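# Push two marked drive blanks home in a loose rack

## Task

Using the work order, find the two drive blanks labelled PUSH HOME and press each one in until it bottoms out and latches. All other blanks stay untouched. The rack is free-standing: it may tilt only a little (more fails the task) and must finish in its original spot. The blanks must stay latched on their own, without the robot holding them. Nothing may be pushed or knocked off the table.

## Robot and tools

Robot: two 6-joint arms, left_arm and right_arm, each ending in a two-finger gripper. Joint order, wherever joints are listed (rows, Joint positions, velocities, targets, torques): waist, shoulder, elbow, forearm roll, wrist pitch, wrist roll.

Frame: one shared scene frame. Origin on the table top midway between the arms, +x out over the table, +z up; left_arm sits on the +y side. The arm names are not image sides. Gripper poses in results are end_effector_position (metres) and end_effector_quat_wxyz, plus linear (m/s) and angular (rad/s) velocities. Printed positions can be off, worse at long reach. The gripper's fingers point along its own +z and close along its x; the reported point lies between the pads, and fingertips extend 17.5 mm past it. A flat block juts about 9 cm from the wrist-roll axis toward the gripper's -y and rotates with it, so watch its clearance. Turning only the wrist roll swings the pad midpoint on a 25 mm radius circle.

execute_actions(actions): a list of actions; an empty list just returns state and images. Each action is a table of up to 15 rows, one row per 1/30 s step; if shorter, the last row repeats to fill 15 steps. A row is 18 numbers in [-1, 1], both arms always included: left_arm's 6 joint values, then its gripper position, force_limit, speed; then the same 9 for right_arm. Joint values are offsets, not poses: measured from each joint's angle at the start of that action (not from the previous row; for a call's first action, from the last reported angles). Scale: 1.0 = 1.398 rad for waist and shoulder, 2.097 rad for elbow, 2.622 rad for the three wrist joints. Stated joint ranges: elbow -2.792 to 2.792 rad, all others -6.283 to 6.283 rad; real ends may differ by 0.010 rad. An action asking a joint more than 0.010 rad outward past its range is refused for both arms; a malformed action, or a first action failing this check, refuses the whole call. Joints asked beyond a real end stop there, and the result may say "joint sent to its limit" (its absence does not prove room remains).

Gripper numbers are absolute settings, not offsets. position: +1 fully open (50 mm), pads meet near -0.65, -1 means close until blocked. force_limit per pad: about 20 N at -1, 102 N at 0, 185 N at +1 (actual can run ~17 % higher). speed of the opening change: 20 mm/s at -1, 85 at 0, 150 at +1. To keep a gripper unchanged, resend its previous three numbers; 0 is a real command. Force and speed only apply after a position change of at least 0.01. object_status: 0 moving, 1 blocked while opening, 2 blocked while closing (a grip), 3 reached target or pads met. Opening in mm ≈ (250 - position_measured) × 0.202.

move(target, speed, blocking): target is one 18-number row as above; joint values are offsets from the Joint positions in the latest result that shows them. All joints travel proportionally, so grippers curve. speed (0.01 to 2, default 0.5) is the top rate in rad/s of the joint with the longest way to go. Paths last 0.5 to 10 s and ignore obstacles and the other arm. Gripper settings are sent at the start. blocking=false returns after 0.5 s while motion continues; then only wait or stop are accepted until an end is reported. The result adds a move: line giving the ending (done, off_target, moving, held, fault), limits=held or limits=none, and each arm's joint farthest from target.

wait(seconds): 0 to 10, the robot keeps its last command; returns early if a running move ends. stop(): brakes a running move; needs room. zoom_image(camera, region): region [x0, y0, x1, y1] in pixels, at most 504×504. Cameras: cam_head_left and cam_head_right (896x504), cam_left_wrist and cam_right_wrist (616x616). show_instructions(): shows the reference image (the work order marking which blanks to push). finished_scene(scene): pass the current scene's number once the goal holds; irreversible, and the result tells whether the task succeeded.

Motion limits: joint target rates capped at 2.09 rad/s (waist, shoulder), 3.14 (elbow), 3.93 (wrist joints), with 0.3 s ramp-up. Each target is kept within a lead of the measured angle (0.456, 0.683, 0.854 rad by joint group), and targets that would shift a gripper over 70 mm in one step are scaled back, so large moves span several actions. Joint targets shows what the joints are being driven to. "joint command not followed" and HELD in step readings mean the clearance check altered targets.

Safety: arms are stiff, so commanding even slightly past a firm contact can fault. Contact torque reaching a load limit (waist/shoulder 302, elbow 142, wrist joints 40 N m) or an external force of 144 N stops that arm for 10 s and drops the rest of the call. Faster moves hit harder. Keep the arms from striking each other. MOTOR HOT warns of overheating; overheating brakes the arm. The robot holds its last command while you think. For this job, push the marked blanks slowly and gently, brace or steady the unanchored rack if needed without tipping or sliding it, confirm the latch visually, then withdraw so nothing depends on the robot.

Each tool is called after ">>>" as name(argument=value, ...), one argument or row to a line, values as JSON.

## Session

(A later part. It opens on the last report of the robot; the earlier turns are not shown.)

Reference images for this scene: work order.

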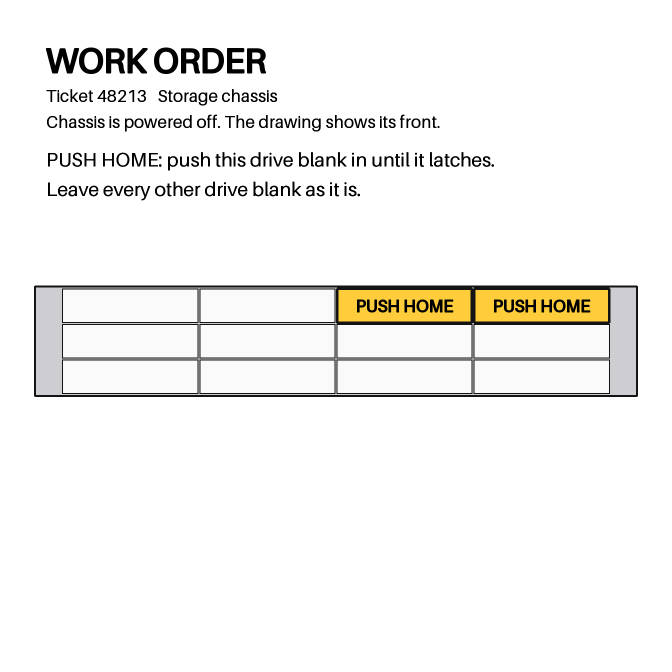

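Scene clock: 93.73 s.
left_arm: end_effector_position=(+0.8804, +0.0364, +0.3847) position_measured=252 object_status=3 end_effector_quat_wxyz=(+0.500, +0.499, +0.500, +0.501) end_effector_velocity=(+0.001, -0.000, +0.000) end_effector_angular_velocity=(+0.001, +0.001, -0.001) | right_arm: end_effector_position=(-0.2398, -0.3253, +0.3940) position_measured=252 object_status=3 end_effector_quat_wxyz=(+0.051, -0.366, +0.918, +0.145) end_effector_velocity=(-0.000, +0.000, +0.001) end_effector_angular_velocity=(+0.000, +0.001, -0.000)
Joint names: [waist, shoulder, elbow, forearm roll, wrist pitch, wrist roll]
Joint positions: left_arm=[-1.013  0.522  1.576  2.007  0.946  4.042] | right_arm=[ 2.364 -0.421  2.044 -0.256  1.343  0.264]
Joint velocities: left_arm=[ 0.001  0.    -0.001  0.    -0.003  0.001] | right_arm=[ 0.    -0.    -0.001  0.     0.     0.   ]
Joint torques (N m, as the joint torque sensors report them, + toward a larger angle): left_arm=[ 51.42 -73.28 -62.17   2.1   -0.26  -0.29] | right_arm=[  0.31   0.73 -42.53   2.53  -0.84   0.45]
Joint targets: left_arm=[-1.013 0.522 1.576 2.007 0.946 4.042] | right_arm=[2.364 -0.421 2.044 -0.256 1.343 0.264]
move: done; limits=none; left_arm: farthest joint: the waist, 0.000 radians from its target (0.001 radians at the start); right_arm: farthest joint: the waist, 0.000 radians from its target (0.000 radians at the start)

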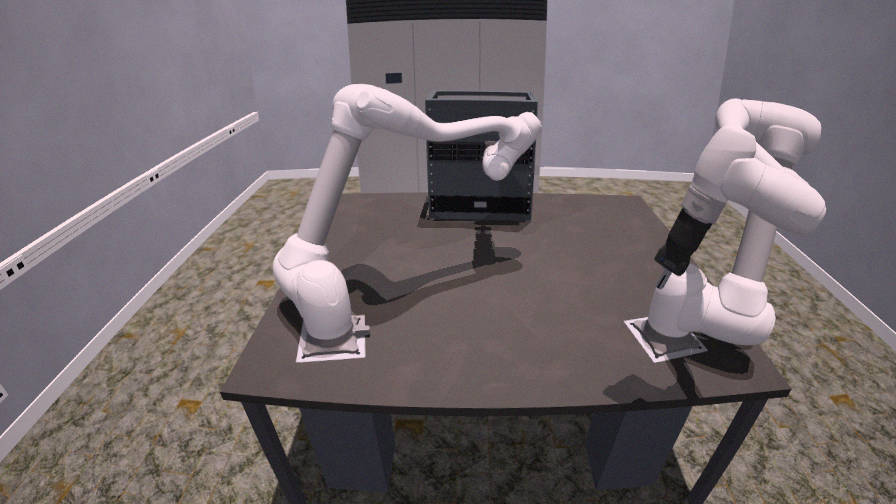

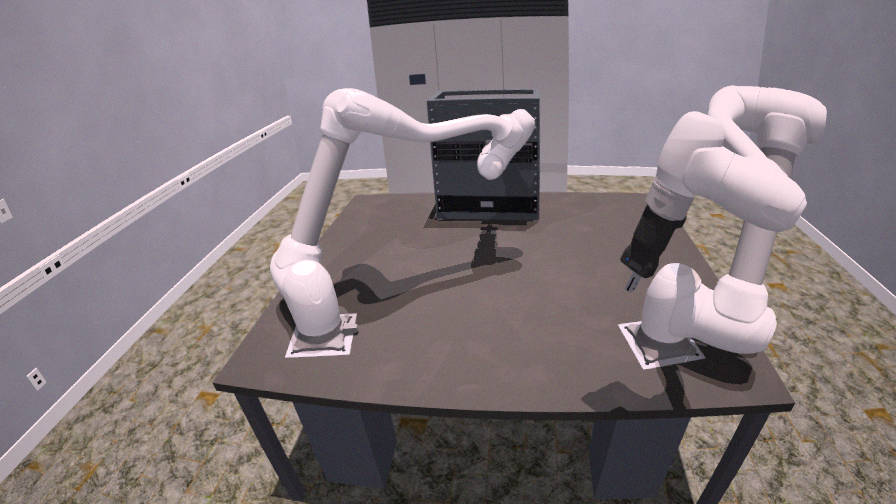

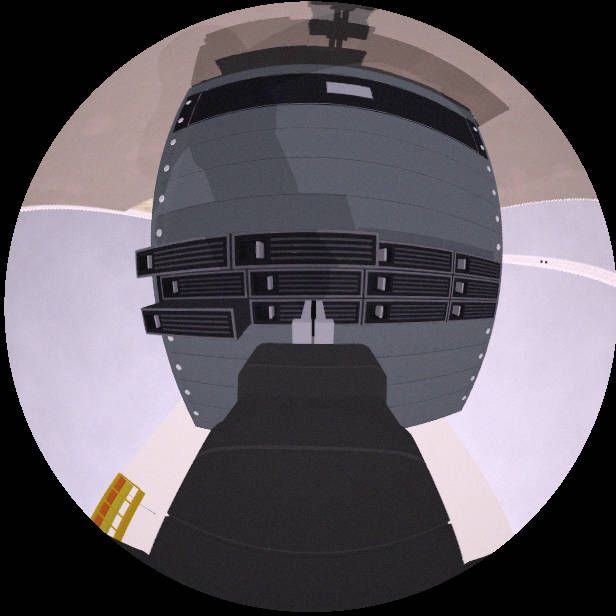

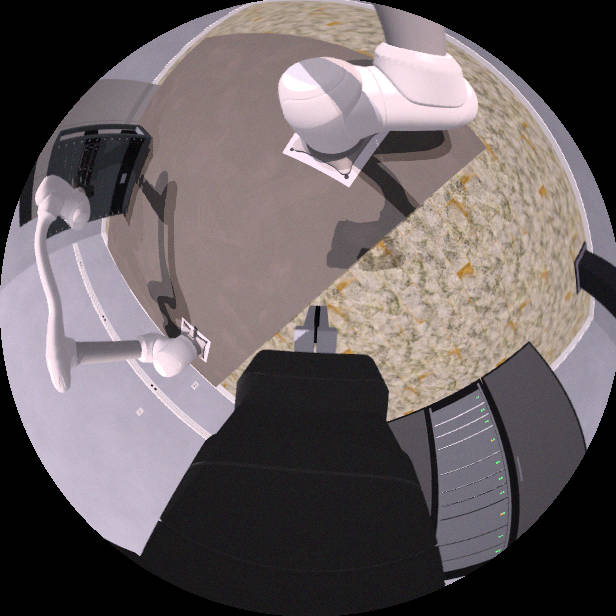

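Hard stop. Retreat to (.76,.035,.384).

>>> move(
  target=[-0.0908,-0.0773,0.0825,-0.0215,0.0462,-0.0080,-1,-0.5,0, 0,0,0,0,0,0,-1,-0.5,0],
  speed=0.15,
)

>>> zoom_image(
  camera="cam_left_wrist",
  region=[160, 220, 480, 350],
)

Scene clock: 96.40 s.
left_arm: end_effector_position=(+0.7592, +0.0332, +0.3835) position_measured=252 object_status=3 end_effector_quat_wxyz=(+0.501, +0.500, +0.500, +0.499) end_effector_velocity=(-0.000, -0.001, +0.000) end_effector_angular_velocity=(-0.002, +0.000, -0.001) | right_arm: end_effector_position=(-0.2398, -0.3253, +0.3940) position_measured=252 object_status=3 end_effector_quat_wxyz=(+0.051, -0.366, +0.918, +0.145) end_effector_velocity=(-0.001, +0.000, -0.000) end_effector_angular_velocity=(-0.000, +0.001, +0.001)
Joint names: [waist, shoulder, elbow, forearm roll, wrist pitch, wrist roll]
Joint positions: left_arm=[-1.14   0.414  1.749  1.95   1.067  4.021] | right_arm=[ 2.364 -0.421  2.044 -0.256  1.343  0.264]
Joint velocities: left_arm=[-0.    -0.    -0.     0.    -0.001 -0.002] | right_arm=[-0.     0.     0.     0.001 -0.001 -0.   ]
Joint torques (N m, as the joint torque sensors report them, + toward a larger angle): left_arm=[  1.2  -86.92 -41.33   0.58   2.22  -0.22] | right_arm=[ -1.34   2.02 -42.59   2.32  -0.68   0.04]
Joint targets: left_arm=[-1.140 0.414 1.749 1.950 1.067 4.021] | right_arm=[2.364 -0.421 2.044 -0.256 1.343 0.264]
move: done; limits=none; left_arm: farthest joint: the waist, 0.000 radians from its target (0.127 radians at the start); right_arm: farthest joint: the waist, 0.000 radians from its target (0.000 radians at the start)

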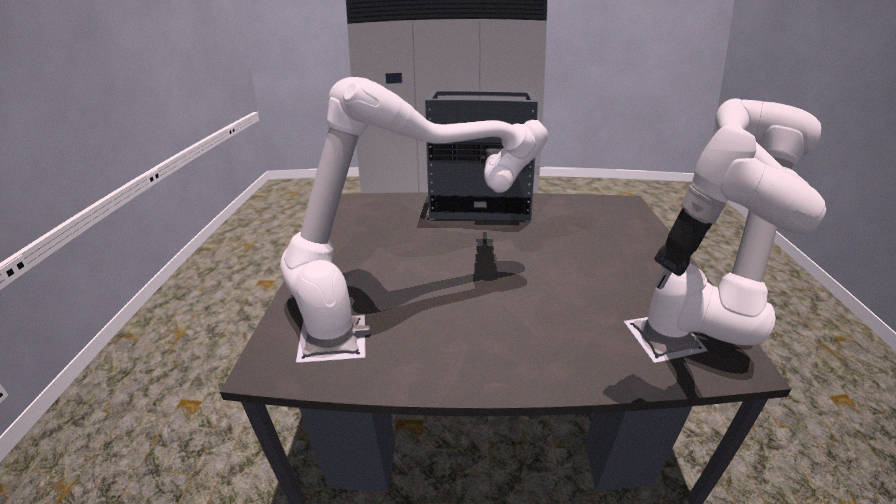

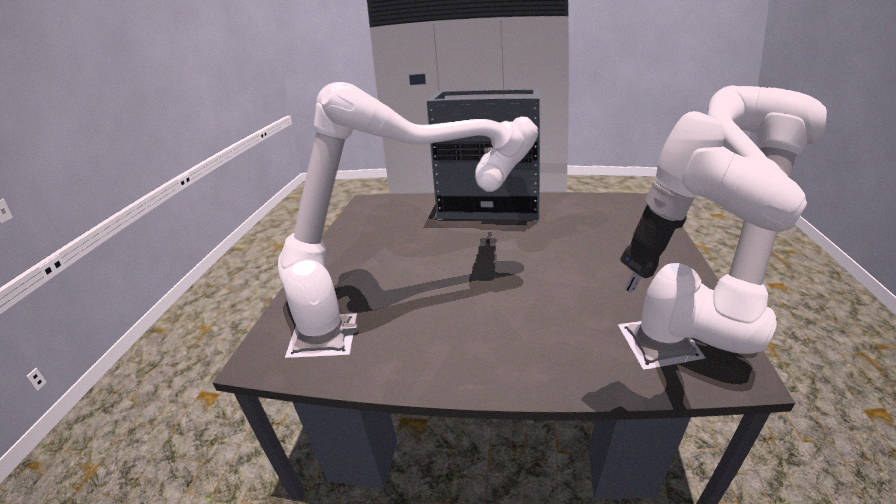

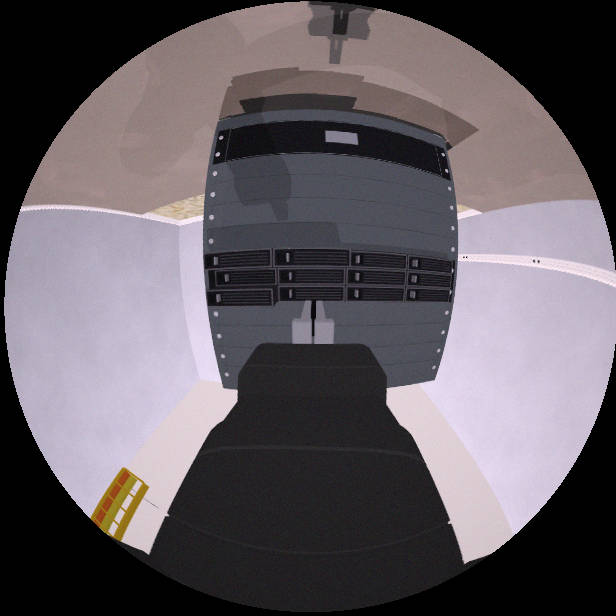

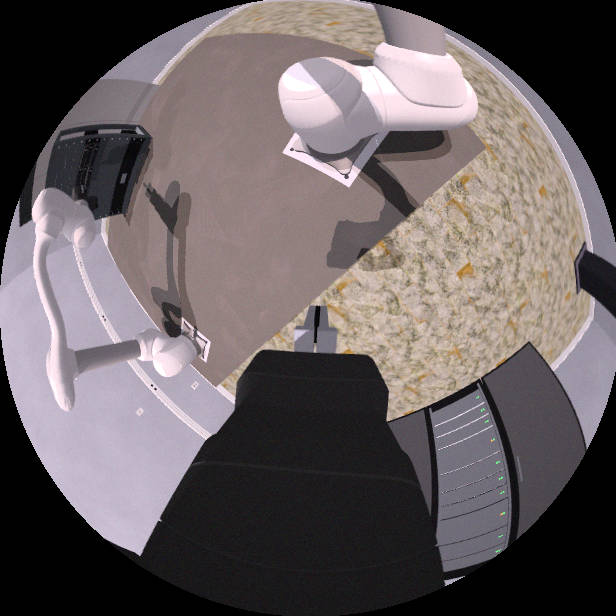

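Region (160, 220, 480, 350) of cam_left_wrist's 616x616 image, scaled by 1.575, with more detail than that image has; it fills the top 205 rows of this view, and the rest is white.

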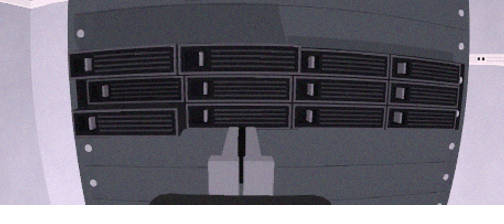

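>>> move(
  target=[-0.0592,0.0914,-0.0984,-0.0360,0.0158,0.0420,-1,-0.5,0, 0,0,0,0,0,0,-1,-0.5,0],
  speed=0.3,
)

>>> zoom_image(
  camera="cam_left_wrist",
  region=[200, 200, 520, 350],
)

Scene clock: 100.90 s.
left_arm: end_effector_position=(+0.7590, -0.0817, +0.3846) position_measured=252 object_status=3 end_effector_quat_wxyz=(+0.501, +0.500, +0.500, +0.499) end_effector_velocity=(+0.000, -0.000, +0.000) end_effector_angular_velocity=(-0.002, +0.000, -0.000) | right_arm: end_effector_position=(-0.2398, -0.3253, +0.3940) position_measured=252 object_status=3 end_effector_quat_wxyz=(+0.051, -0.366, +0.918, +0.145) end_effector_velocity=(+0.000, -0.000, -0.000) end_effector_angular_velocity=(-0.000, -0.001, -0.000)
Joint names: [waist, shoulder, elbow, forearm roll, wrist pitch, wrist roll]
Joint positions: left_arm=[-1.223  0.541  1.542  1.856  1.108  4.131] | right_arm=[ 2.364 -0.421  2.044 -0.256  1.343  0.264]
Joint velocities: left_arm=[ 0.    -0.    -0.     0.    -0.    -0.002] | right_arm=[ 0. -0.  0. -0.  0.  0.]
Joint torques (N m, as the joint torque sensors report them, + toward a larger angle): left_arm=[   1.96 -100.68  -41.77    1.3     1.97   -0.01] | right_arm=[ -1.36   2.01 -43.04   2.54  -0.88   0.29]
Joint targets: left_arm=[-1.223 0.541 1.542 1.856 1.108 4.131] | right_arm=[2.364 -0.421 2.044 -0.256 1.343 0.264]
move: done; limits=none; left_arm: farthest joint: the waist, 0.000 radians from its target (0.082 radians at the start); right_arm: farthest joint: the waist, 0.000 radians from its target (0.000 radians at the start)

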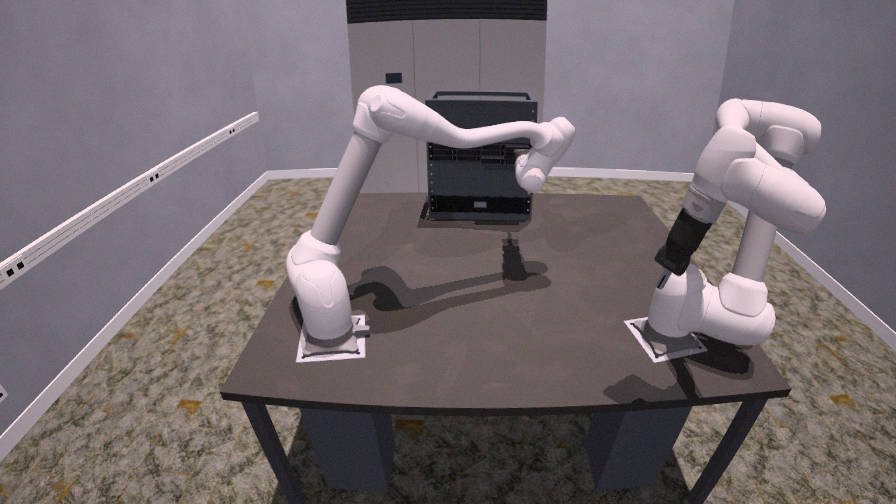

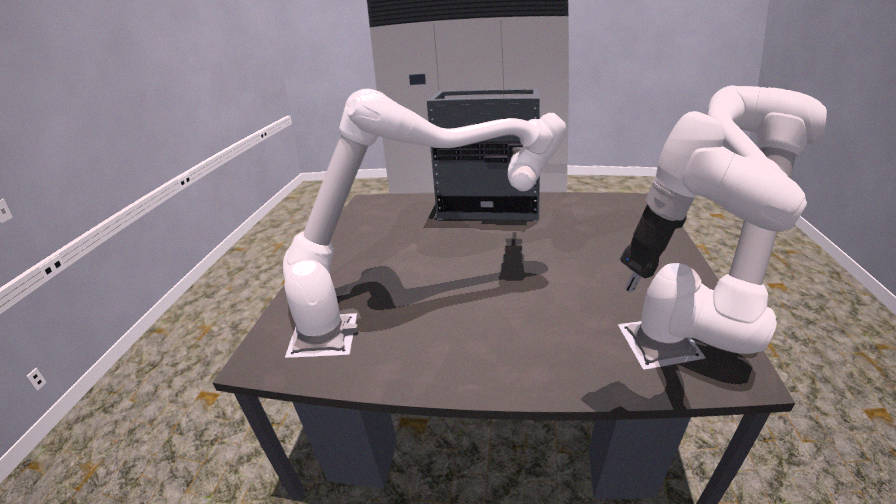

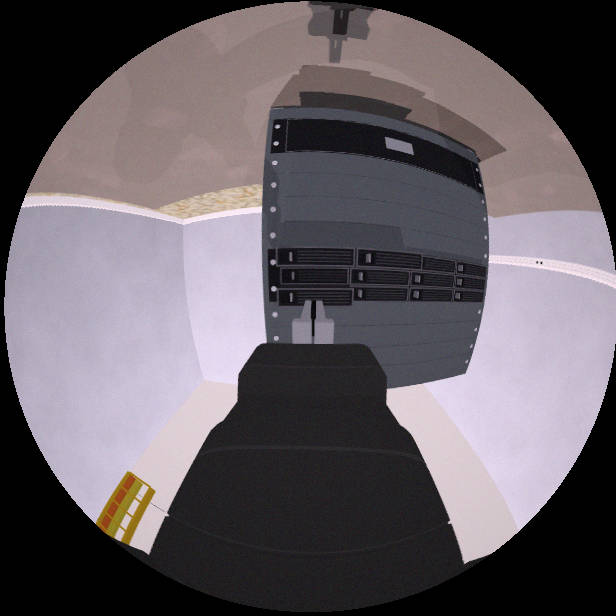

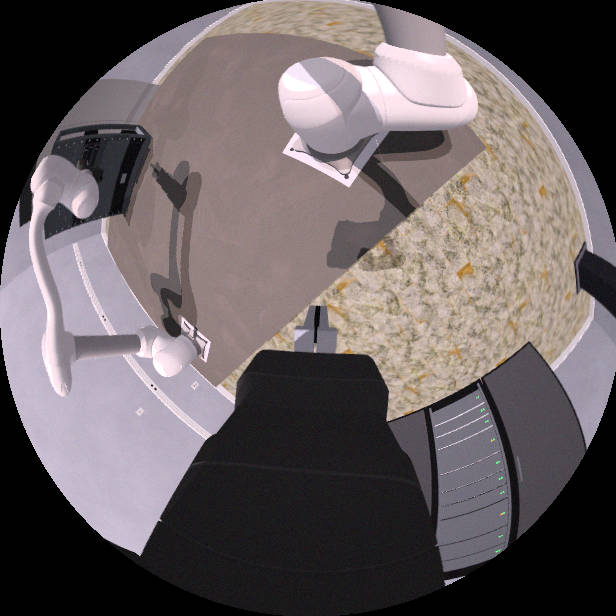

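Region (200, 200, 520, 350) of cam_left_wrist's 616x616 image, scaled by 1.575, with more detail than that image has; it fills the top 236 rows of this view, and the rest is white.

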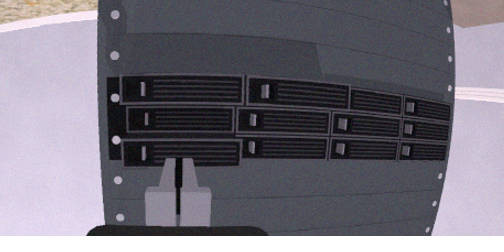

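>>> move(
  target=[0.0509,0.0416,-0.0462,0.0090,-0.0273,0.0082,-1,-0.5,0, 0,0,0,0,0,0,-1,-0.5,0],
  speed=0.04,
)

Scene clock: 105.00 s.
left_arm: end_effector_position=(+0.8291, -0.0820, +0.3842) position_measured=252 object_status=3 end_effector_quat_wxyz=(+0.501, +0.500, +0.500, +0.499) end_effector_velocity=(+0.000, -0.000, -0.000) end_effector_angular_velocity=(-0.001, +0.001, -0.002) | right_arm: end_effector_position=(-0.2398, -0.3253, +0.3940) position_measured=252 object_status=3 end_effector_quat_wxyz=(+0.051, -0.366, +0.918, +0.145) end_effector_velocity=(+0.000, +0.000, +0.000) end_effector_angular_velocity=(+0.001, -0.000, -0.000)
Joint names: [waist, shoulder, elbow, forearm roll, wrist pitch, wrist roll]
Joint positions: left_arm=[-1.152  0.599  1.446  1.879  1.037  4.152] | right_arm=[ 2.364 -0.421  2.044 -0.256  1.343  0.264]
Joint velocities: left_arm=[ 0.     0.     0.    -0.    -0.002 -0.002] | right_arm=[ 0.    -0.    -0.    -0.001  0.     0.   ]
Joint torques (N m, as the joint torque sensors report them, + toward a larger angle): left_arm=[   1.93 -106.08  -42.67    0.72    1.82   -0.08] | right_arm=[ -0.35   1.37 -42.89   2.56  -0.9    0.11]
Joint targets: left_arm=[-1.152 0.599 1.446 1.879 1.037 4.152] | right_arm=[2.364 -0.421 2.044 -0.256 1.343 0.264]
move: done; limits=none; left_arm: farthest joint: the waist, 0.000 radians from its target (0.071 radians at the start); right_arm: farthest joint: the waist, 0.000 radians from its target (0.000 radians at the start)

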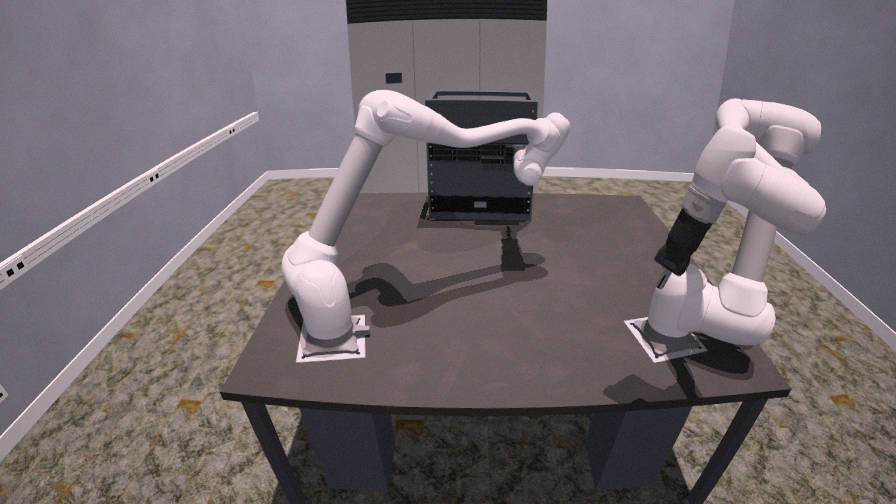

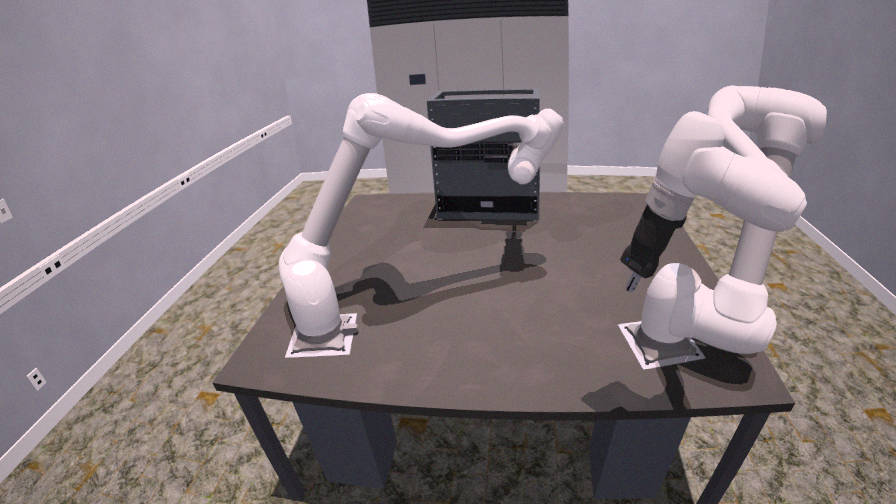

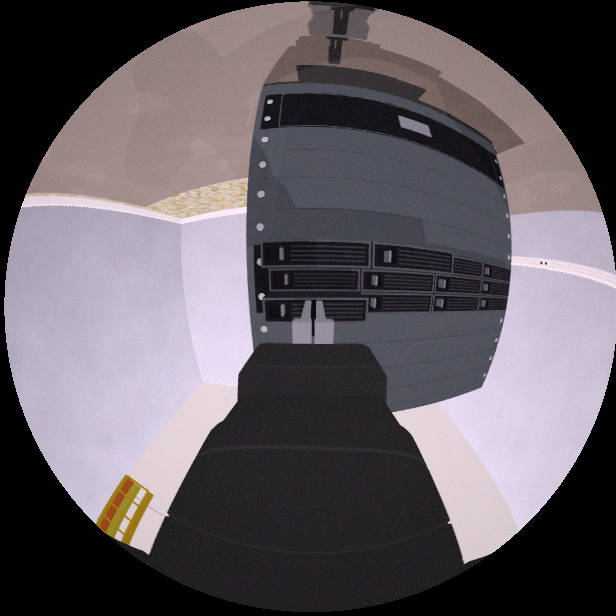

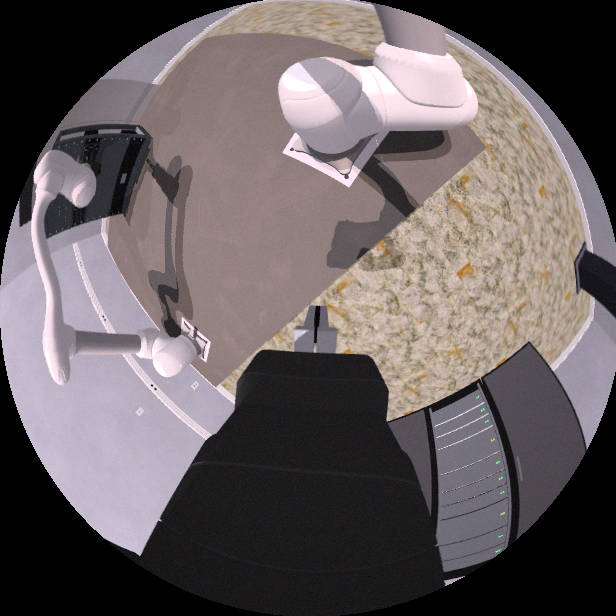

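>>> move(
  target=[0.0267,0.0261,-0.0300,0.0027,-0.0152,0.0067,-1,-0.5,0, 0,0,0,0,0,0,-1,-0.5,0],
  speed=0.02,
)

Scene clock: 109.13 s.
left_arm: end_effector_position=(+0.8690, -0.0823, +0.3842) position_measured=252 object_status=3 end_effector_quat_wxyz=(+0.501, +0.500, +0.500, +0.499) end_effector_velocity=(+0.000, -0.000, +0.000) end_effector_angular_velocity=(+0.000, -0.000, -0.000) | right_arm: end_effector_position=(-0.2398, -0.3253, +0.3940) position_measured=252 object_status=3 end_effector_quat_wxyz=(+0.051, -0.366, +0.918, +0.145) end_effector_velocity=(-0.000, +0.000, +0.000) end_effector_angular_velocity=(+0.001, +0.001, +0.001)
Joint names: [waist, shoulder, elbow, forearm roll, wrist pitch, wrist roll]
Joint positions: left_arm=[-1.115  0.636  1.383  1.887  0.997  4.17 ] | right_arm=[ 2.364 -0.421  2.044 -0.256  1.343  0.264]
Joint velocities: left_arm=[-0.    -0.    -0.001 -0.    -0.     0.001] | right_arm=[-0.    -0.    -0.    -0.    -0.002 -0.001]
Joint torques (N m, as the joint torque sensors report them, + toward a larger angle): left_arm=[   9.09 -108.14  -44.09    0.72    2.55   -0.11] | right_arm=[ -0.42   1.17 -43.08   2.52  -0.57   0.29]
Joint targets: left_arm=[-1.115 0.636 1.383 1.887 0.997 4.170] | right_arm=[2.364 -0.421 2.044 -0.256 1.343 0.264]
move: done; limits=none; left_arm: farthest joint: the waist, 0.000 radians from its target (0.037 radians at the start); right_arm: farthest joint: the waist, 0.000 radians from its target (0.000 radians at the start)

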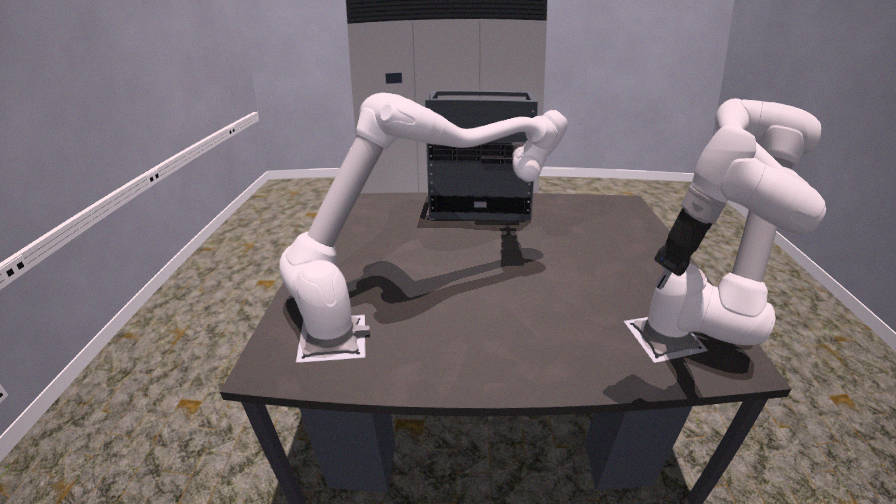

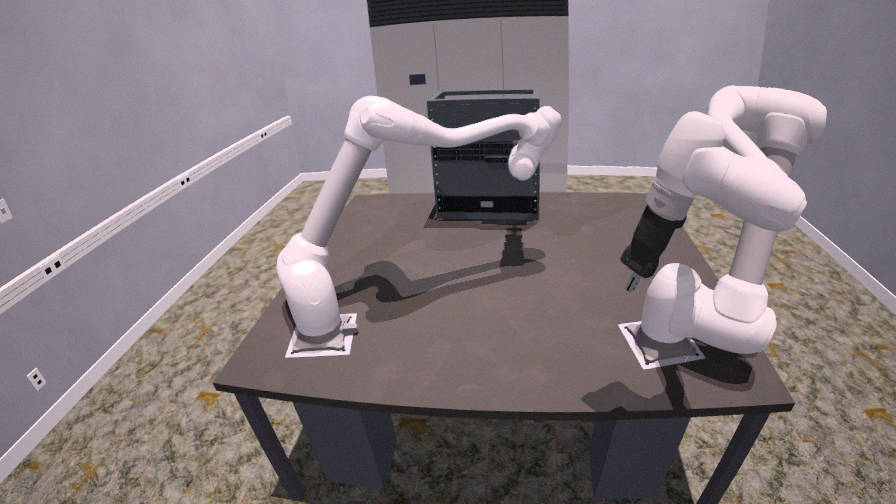

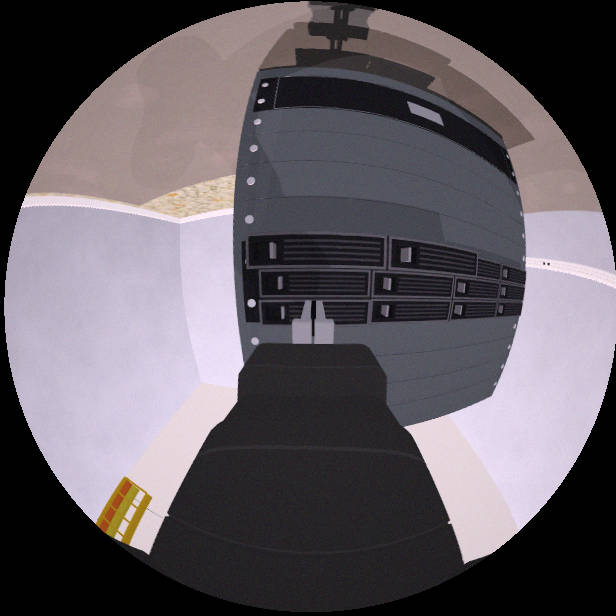

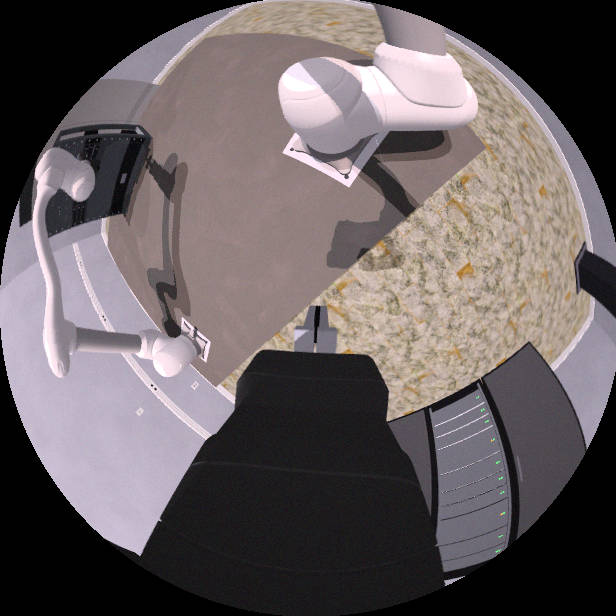

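Per mm norm: (.00067,.00065,-.00075,.00007,-.00038,.00017). Step 3 mm.

>>> move(
  target=[0.0020,0.0020,-0.0023,0.0002,-0.0011,0.0005,-1,-0.5,0, 0,0,0,0,0,0,-1,-0.5,0],
  speed=0.01,
)

Scene clock: 110.60 s.
left_arm: end_effector_position=(+0.8720, -0.0822, +0.3843) position_measured=252 object_status=3 end_effector_quat_wxyz=(+0.501, +0.500, +0.500, +0.499) end_effector_velocity=(-0.000, -0.000, +0.000) end_effector_angular_velocity=(+0.000, +0.000, -0.000) | right_arm: end_effector_position=(-0.2398, -0.3253, +0.3940) position_measured=252 object_status=3 end_effector_quat_wxyz=(+0.051, -0.366, +0.918, +0.145) end_effector_velocity=(+0.000, +0.000, +0.000) end_effector_angular_velocity=(+0.002, -0.002, +0.000)
Joint names: [waist, shoulder, elbow, forearm roll, wrist pitch, wrist roll]
Joint positions: left_arm=[-1.112  0.639  1.378  1.887  0.994  4.171] | right_arm=[ 2.364 -0.421  2.044 -0.256  1.343  0.264]
Joint velocities: left_arm=[-0. -0.  0. -0. -0.  0.] | right_arm=[-0.    -0.    -0.    -0.002  0.001 -0.   ]
Joint torques (N m, as the joint torque sensors report them, + toward a larger angle): left_arm=[   9.16 -109.48  -44.75    0.47    2.76   -0.29] | right_arm=[ -0.88   1.86 -42.97   2.43  -0.72   0.45]
Joint targets: left_arm=[-1.112 0.639 1.378 1.887 0.994 4.171] | right_arm=[2.364 -0.421 2.044 -0.256 1.343 0.264]
move: done; limits=none; left_arm: farthest joint: the waist, 0.000 radians from its target (0.003 radians at the start); right_arm: farthest joint: the waist, 0.000 radians from its target (0.000 radians at the start)

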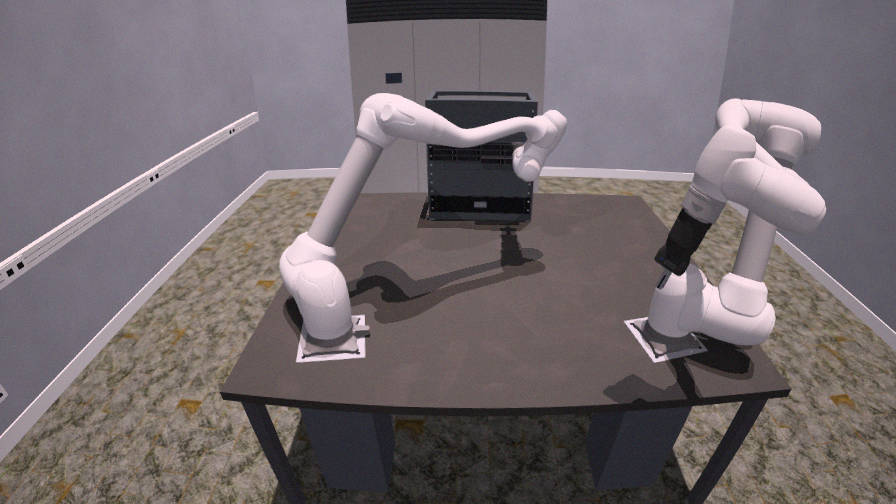

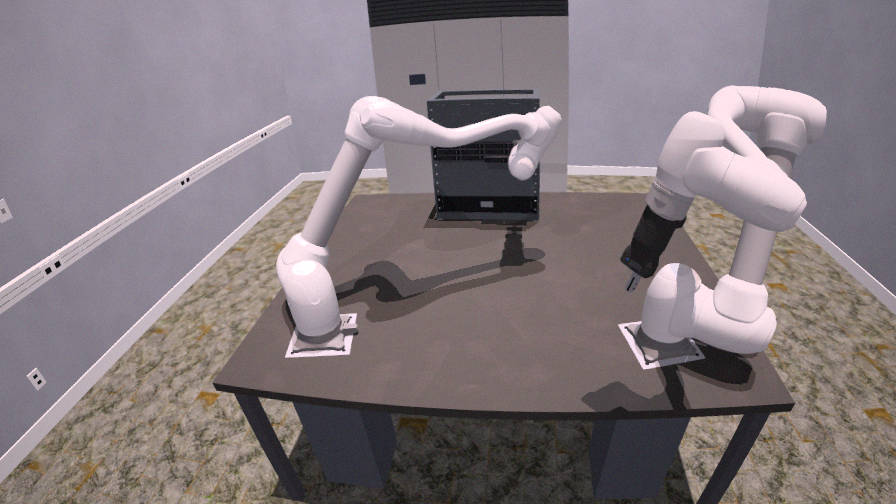

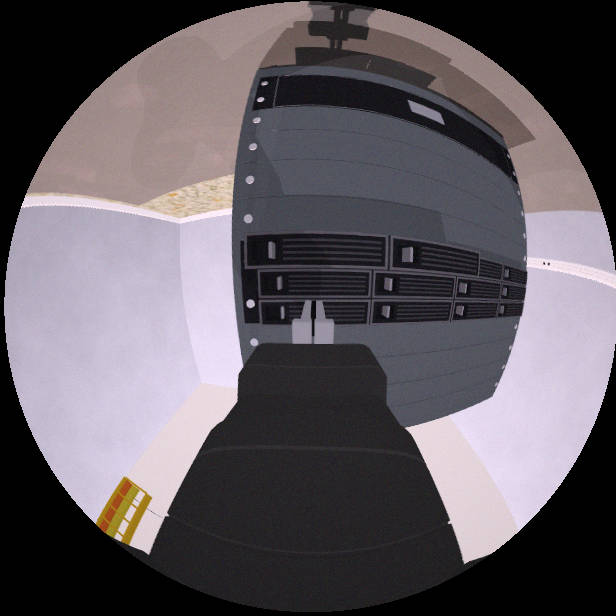

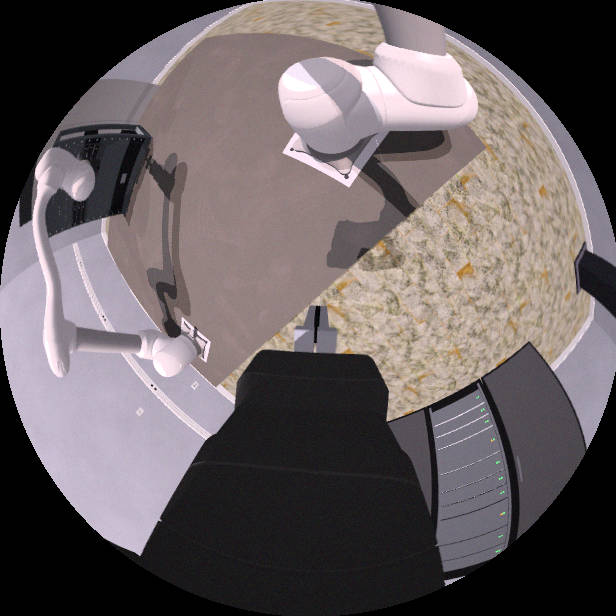

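>>> move(
  target=[0.0020,0.0020,-0.0023,0.0002,-0.0011,0.0005,-1,-0.5,0, 0,0,0,0,0,0,-1,-0.5,0],
  speed=0.01,
)

Scene clock: 112.57 s.
left_arm: end_effector_position=(+0.8749, -0.0823, +0.3843) position_measured=252 object_status=3 end_effector_quat_wxyz=(+0.501, +0.500, +0.500, +0.499) end_effector_velocity=(+0.001, +0.000, +0.001) end_effector_angular_velocity=(-0.001, -0.001, +0.000) | right_arm: end_effector_position=(-0.2398, -0.3253, +0.3940) position_measured=252 object_status=3 end_effector_quat_wxyz=(+0.051, -0.366, +0.918, +0.145) end_effector_velocity=(-0.000, -0.000, -0.000) end_effector_angular_velocity=(-0.000, +0.001, +0.000)
Joint names: [waist, shoulder, elbow, forearm roll, wrist pitch, wrist roll]
Joint positions: left_arm=[-1.109  0.641  1.373  1.888  0.991  4.172] | right_arm=[ 2.364 -0.421  2.044 -0.256  1.343  0.264]
Joint velocities: left_arm=[ 0.001  0.    -0.001  0.    -0.    -0.   ] | right_arm=[ 0.    -0.     0.     0.    -0.001 -0.   ]
Joint torques (N m, as the joint torque sensors report them, + toward a larger angle): left_arm=[ 38.04 -92.72 -54.2    2.77  -1.29  -0.51] | right_arm=[  0.87   2.23 -43.     2.55  -0.82   0.38]
Joint targets: left_arm=[-1.109 0.642 1.373 1.888 0.991 4.172] | right_arm=[2.364 -0.421 2.044 -0.256 1.343 0.264]
move: done; limits=none; left_arm: farthest joint: the waist, 0.000 radians from its target (0.003 radians at the start); right_arm: farthest joint: the waist, 0.000 radians from its target (0.000 radians at the start)

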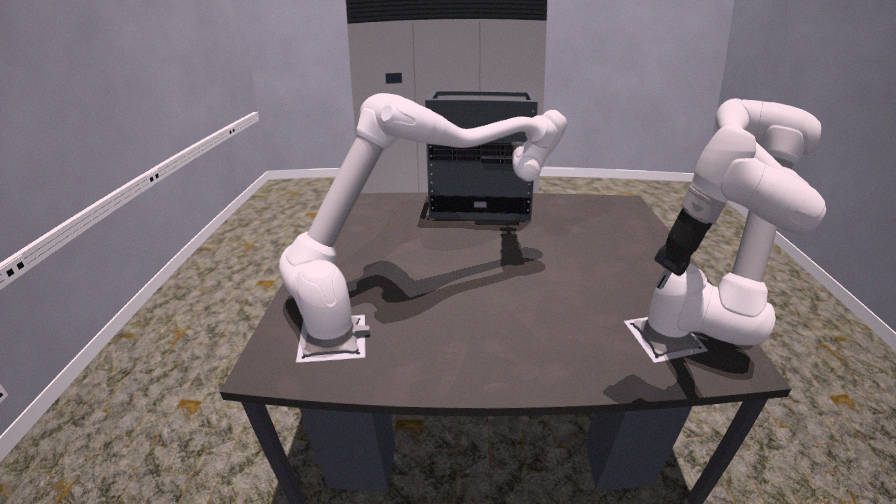

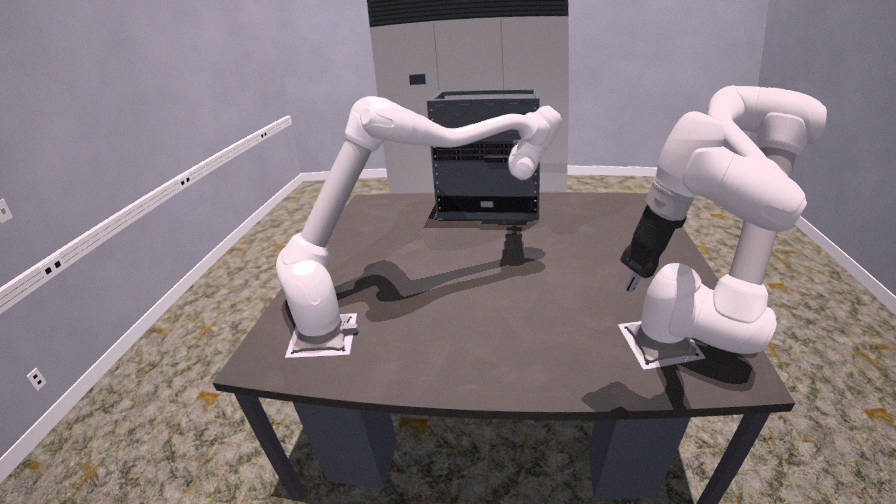

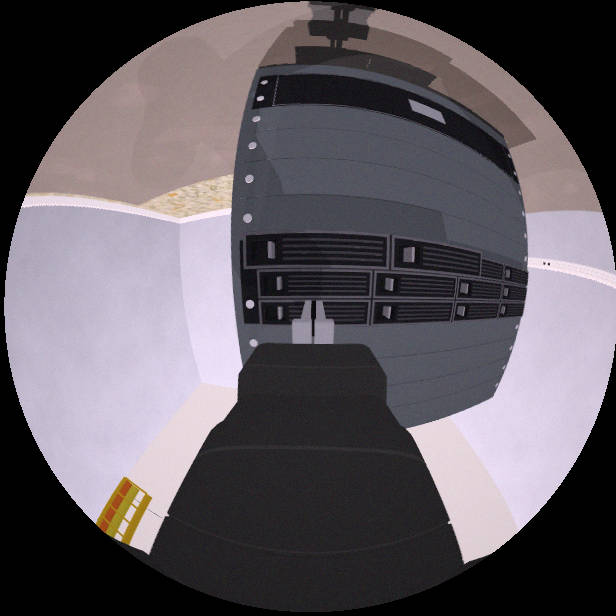

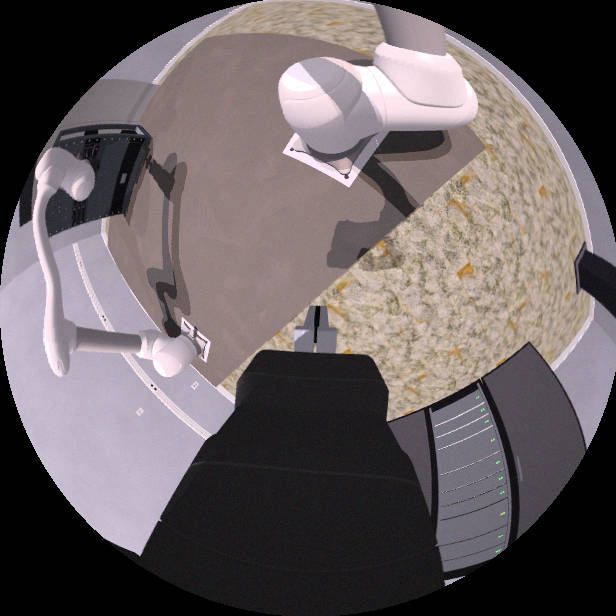

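Hard stop at .875 (yawed rack). Retreat.

>>> move(
  target=[-0.055,-0.05,0.055,-0.006,0.031,-0.013,-1,-0.5,0, 0,0,0,0,0,0,-1,-0.5,0],
  speed=0.15,
)

>>> zoom_image(
  camera="cam_left_wrist",
  region=[200, 200, 520, 350],
)

Scene clock: 117.97 s.
left_arm: end_effector_position=(+0.7959, -0.0840, +0.3879) position_measured=252 object_status=3 end_effector_quat_wxyz=(+0.504, +0.498, +0.500, +0.499) end_effector_velocity=(-0.000, +0.000, +0.000) end_effector_angular_velocity=(-0.000, -0.001, +0.001) | right_arm: end_effector_position=(-0.2398, -0.3253, +0.3940) position_measured=252 object_status=3 end_effector_quat_wxyz=(+0.051, -0.366, +0.918, +0.145) end_effector_velocity=(-0.000, +0.000, +0.000) end_effector_angular_velocity=(+0.001, +0.001, +0.001)
Joint names: [waist, shoulder, elbow, forearm roll, wrist pitch, wrist roll]
Joint positions: left_arm=[-1.186  0.572  1.488  1.872  1.073  4.138] | right_arm=[ 2.364 -0.421  2.044 -0.256  1.343  0.264]
Joint velocities: left_arm=[-0.     0.     0.     0.     0.002 -0.001] | right_arm=[ 0.    -0.    -0.001 -0.    -0.001 -0.   ]
Joint torques (N m, as the joint torque sensors report them, + toward a larger angle): left_arm=[   1.01 -103.46  -42.66    0.83    1.91    0.03] | right_arm=[  0.54   2.05 -43.1    2.5   -0.75   0.54]
Joint targets: left_arm=[-1.186 0.572 1.488 1.872 1.073 4.138] | right_arm=[2.364 -0.421 2.044 -0.256 1.343 0.264]
move: done; limits=none; left_arm: farthest joint: the shoulder, 0.001 radians from its target (0.070 radians at the start); right_arm: farthest joint: the waist, 0.000 radians from its target (0.000 radians at the start)

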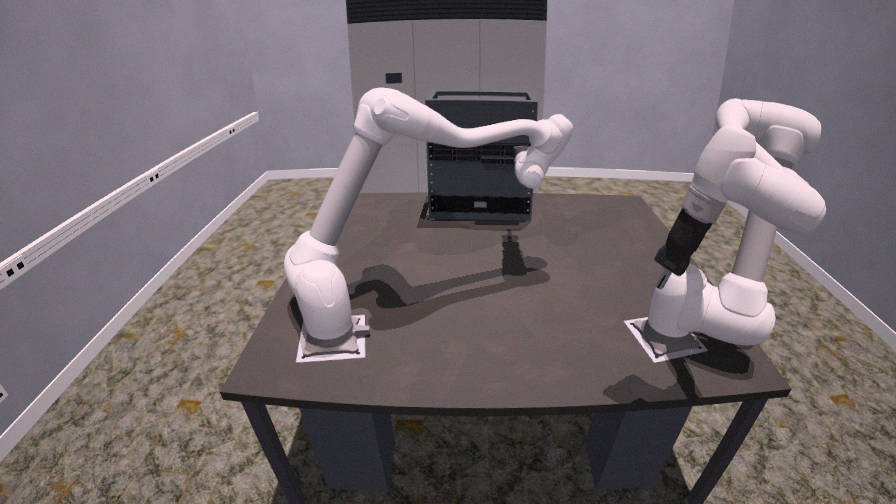

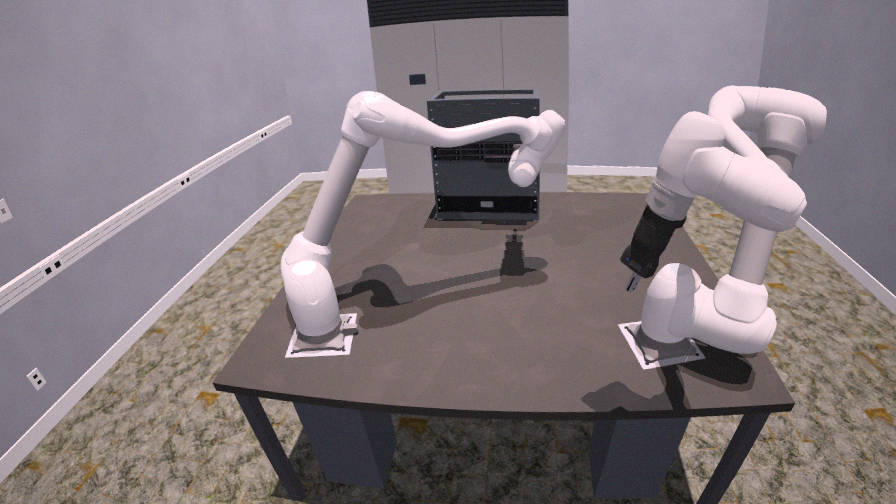

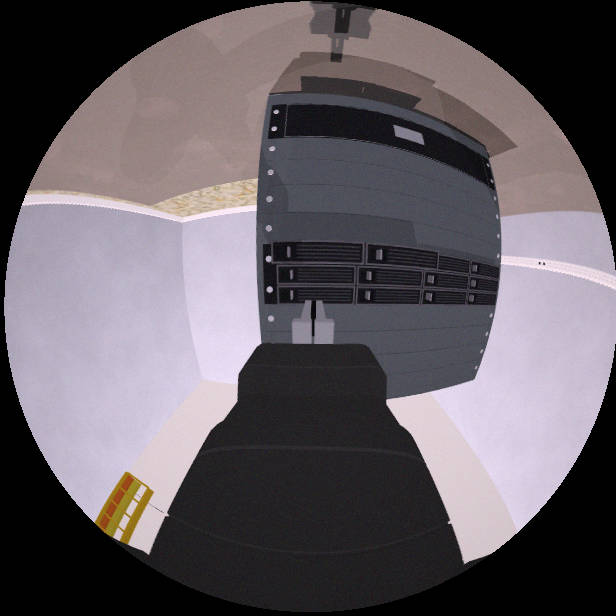

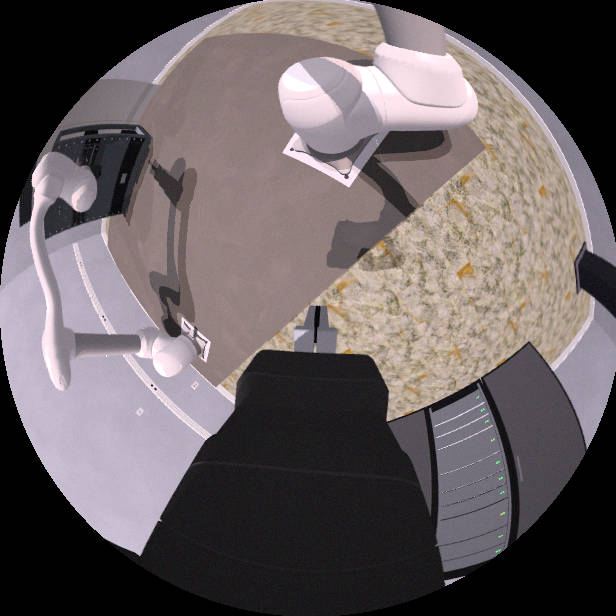

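Region (200, 200, 520, 350) of cam_left_wrist's 616x616 image, scaled by 1.575, with more detail than that image has; it fills the top 236 rows of this view, and the rest is white.

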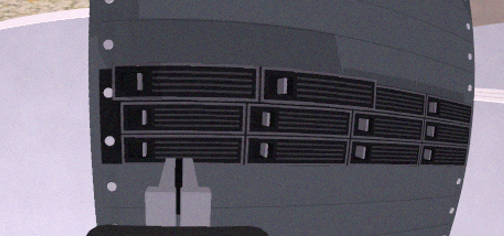

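Both top blanks are flush.

>>> finished_scene(
  scene=2,
)

The scene is finished: the task was done.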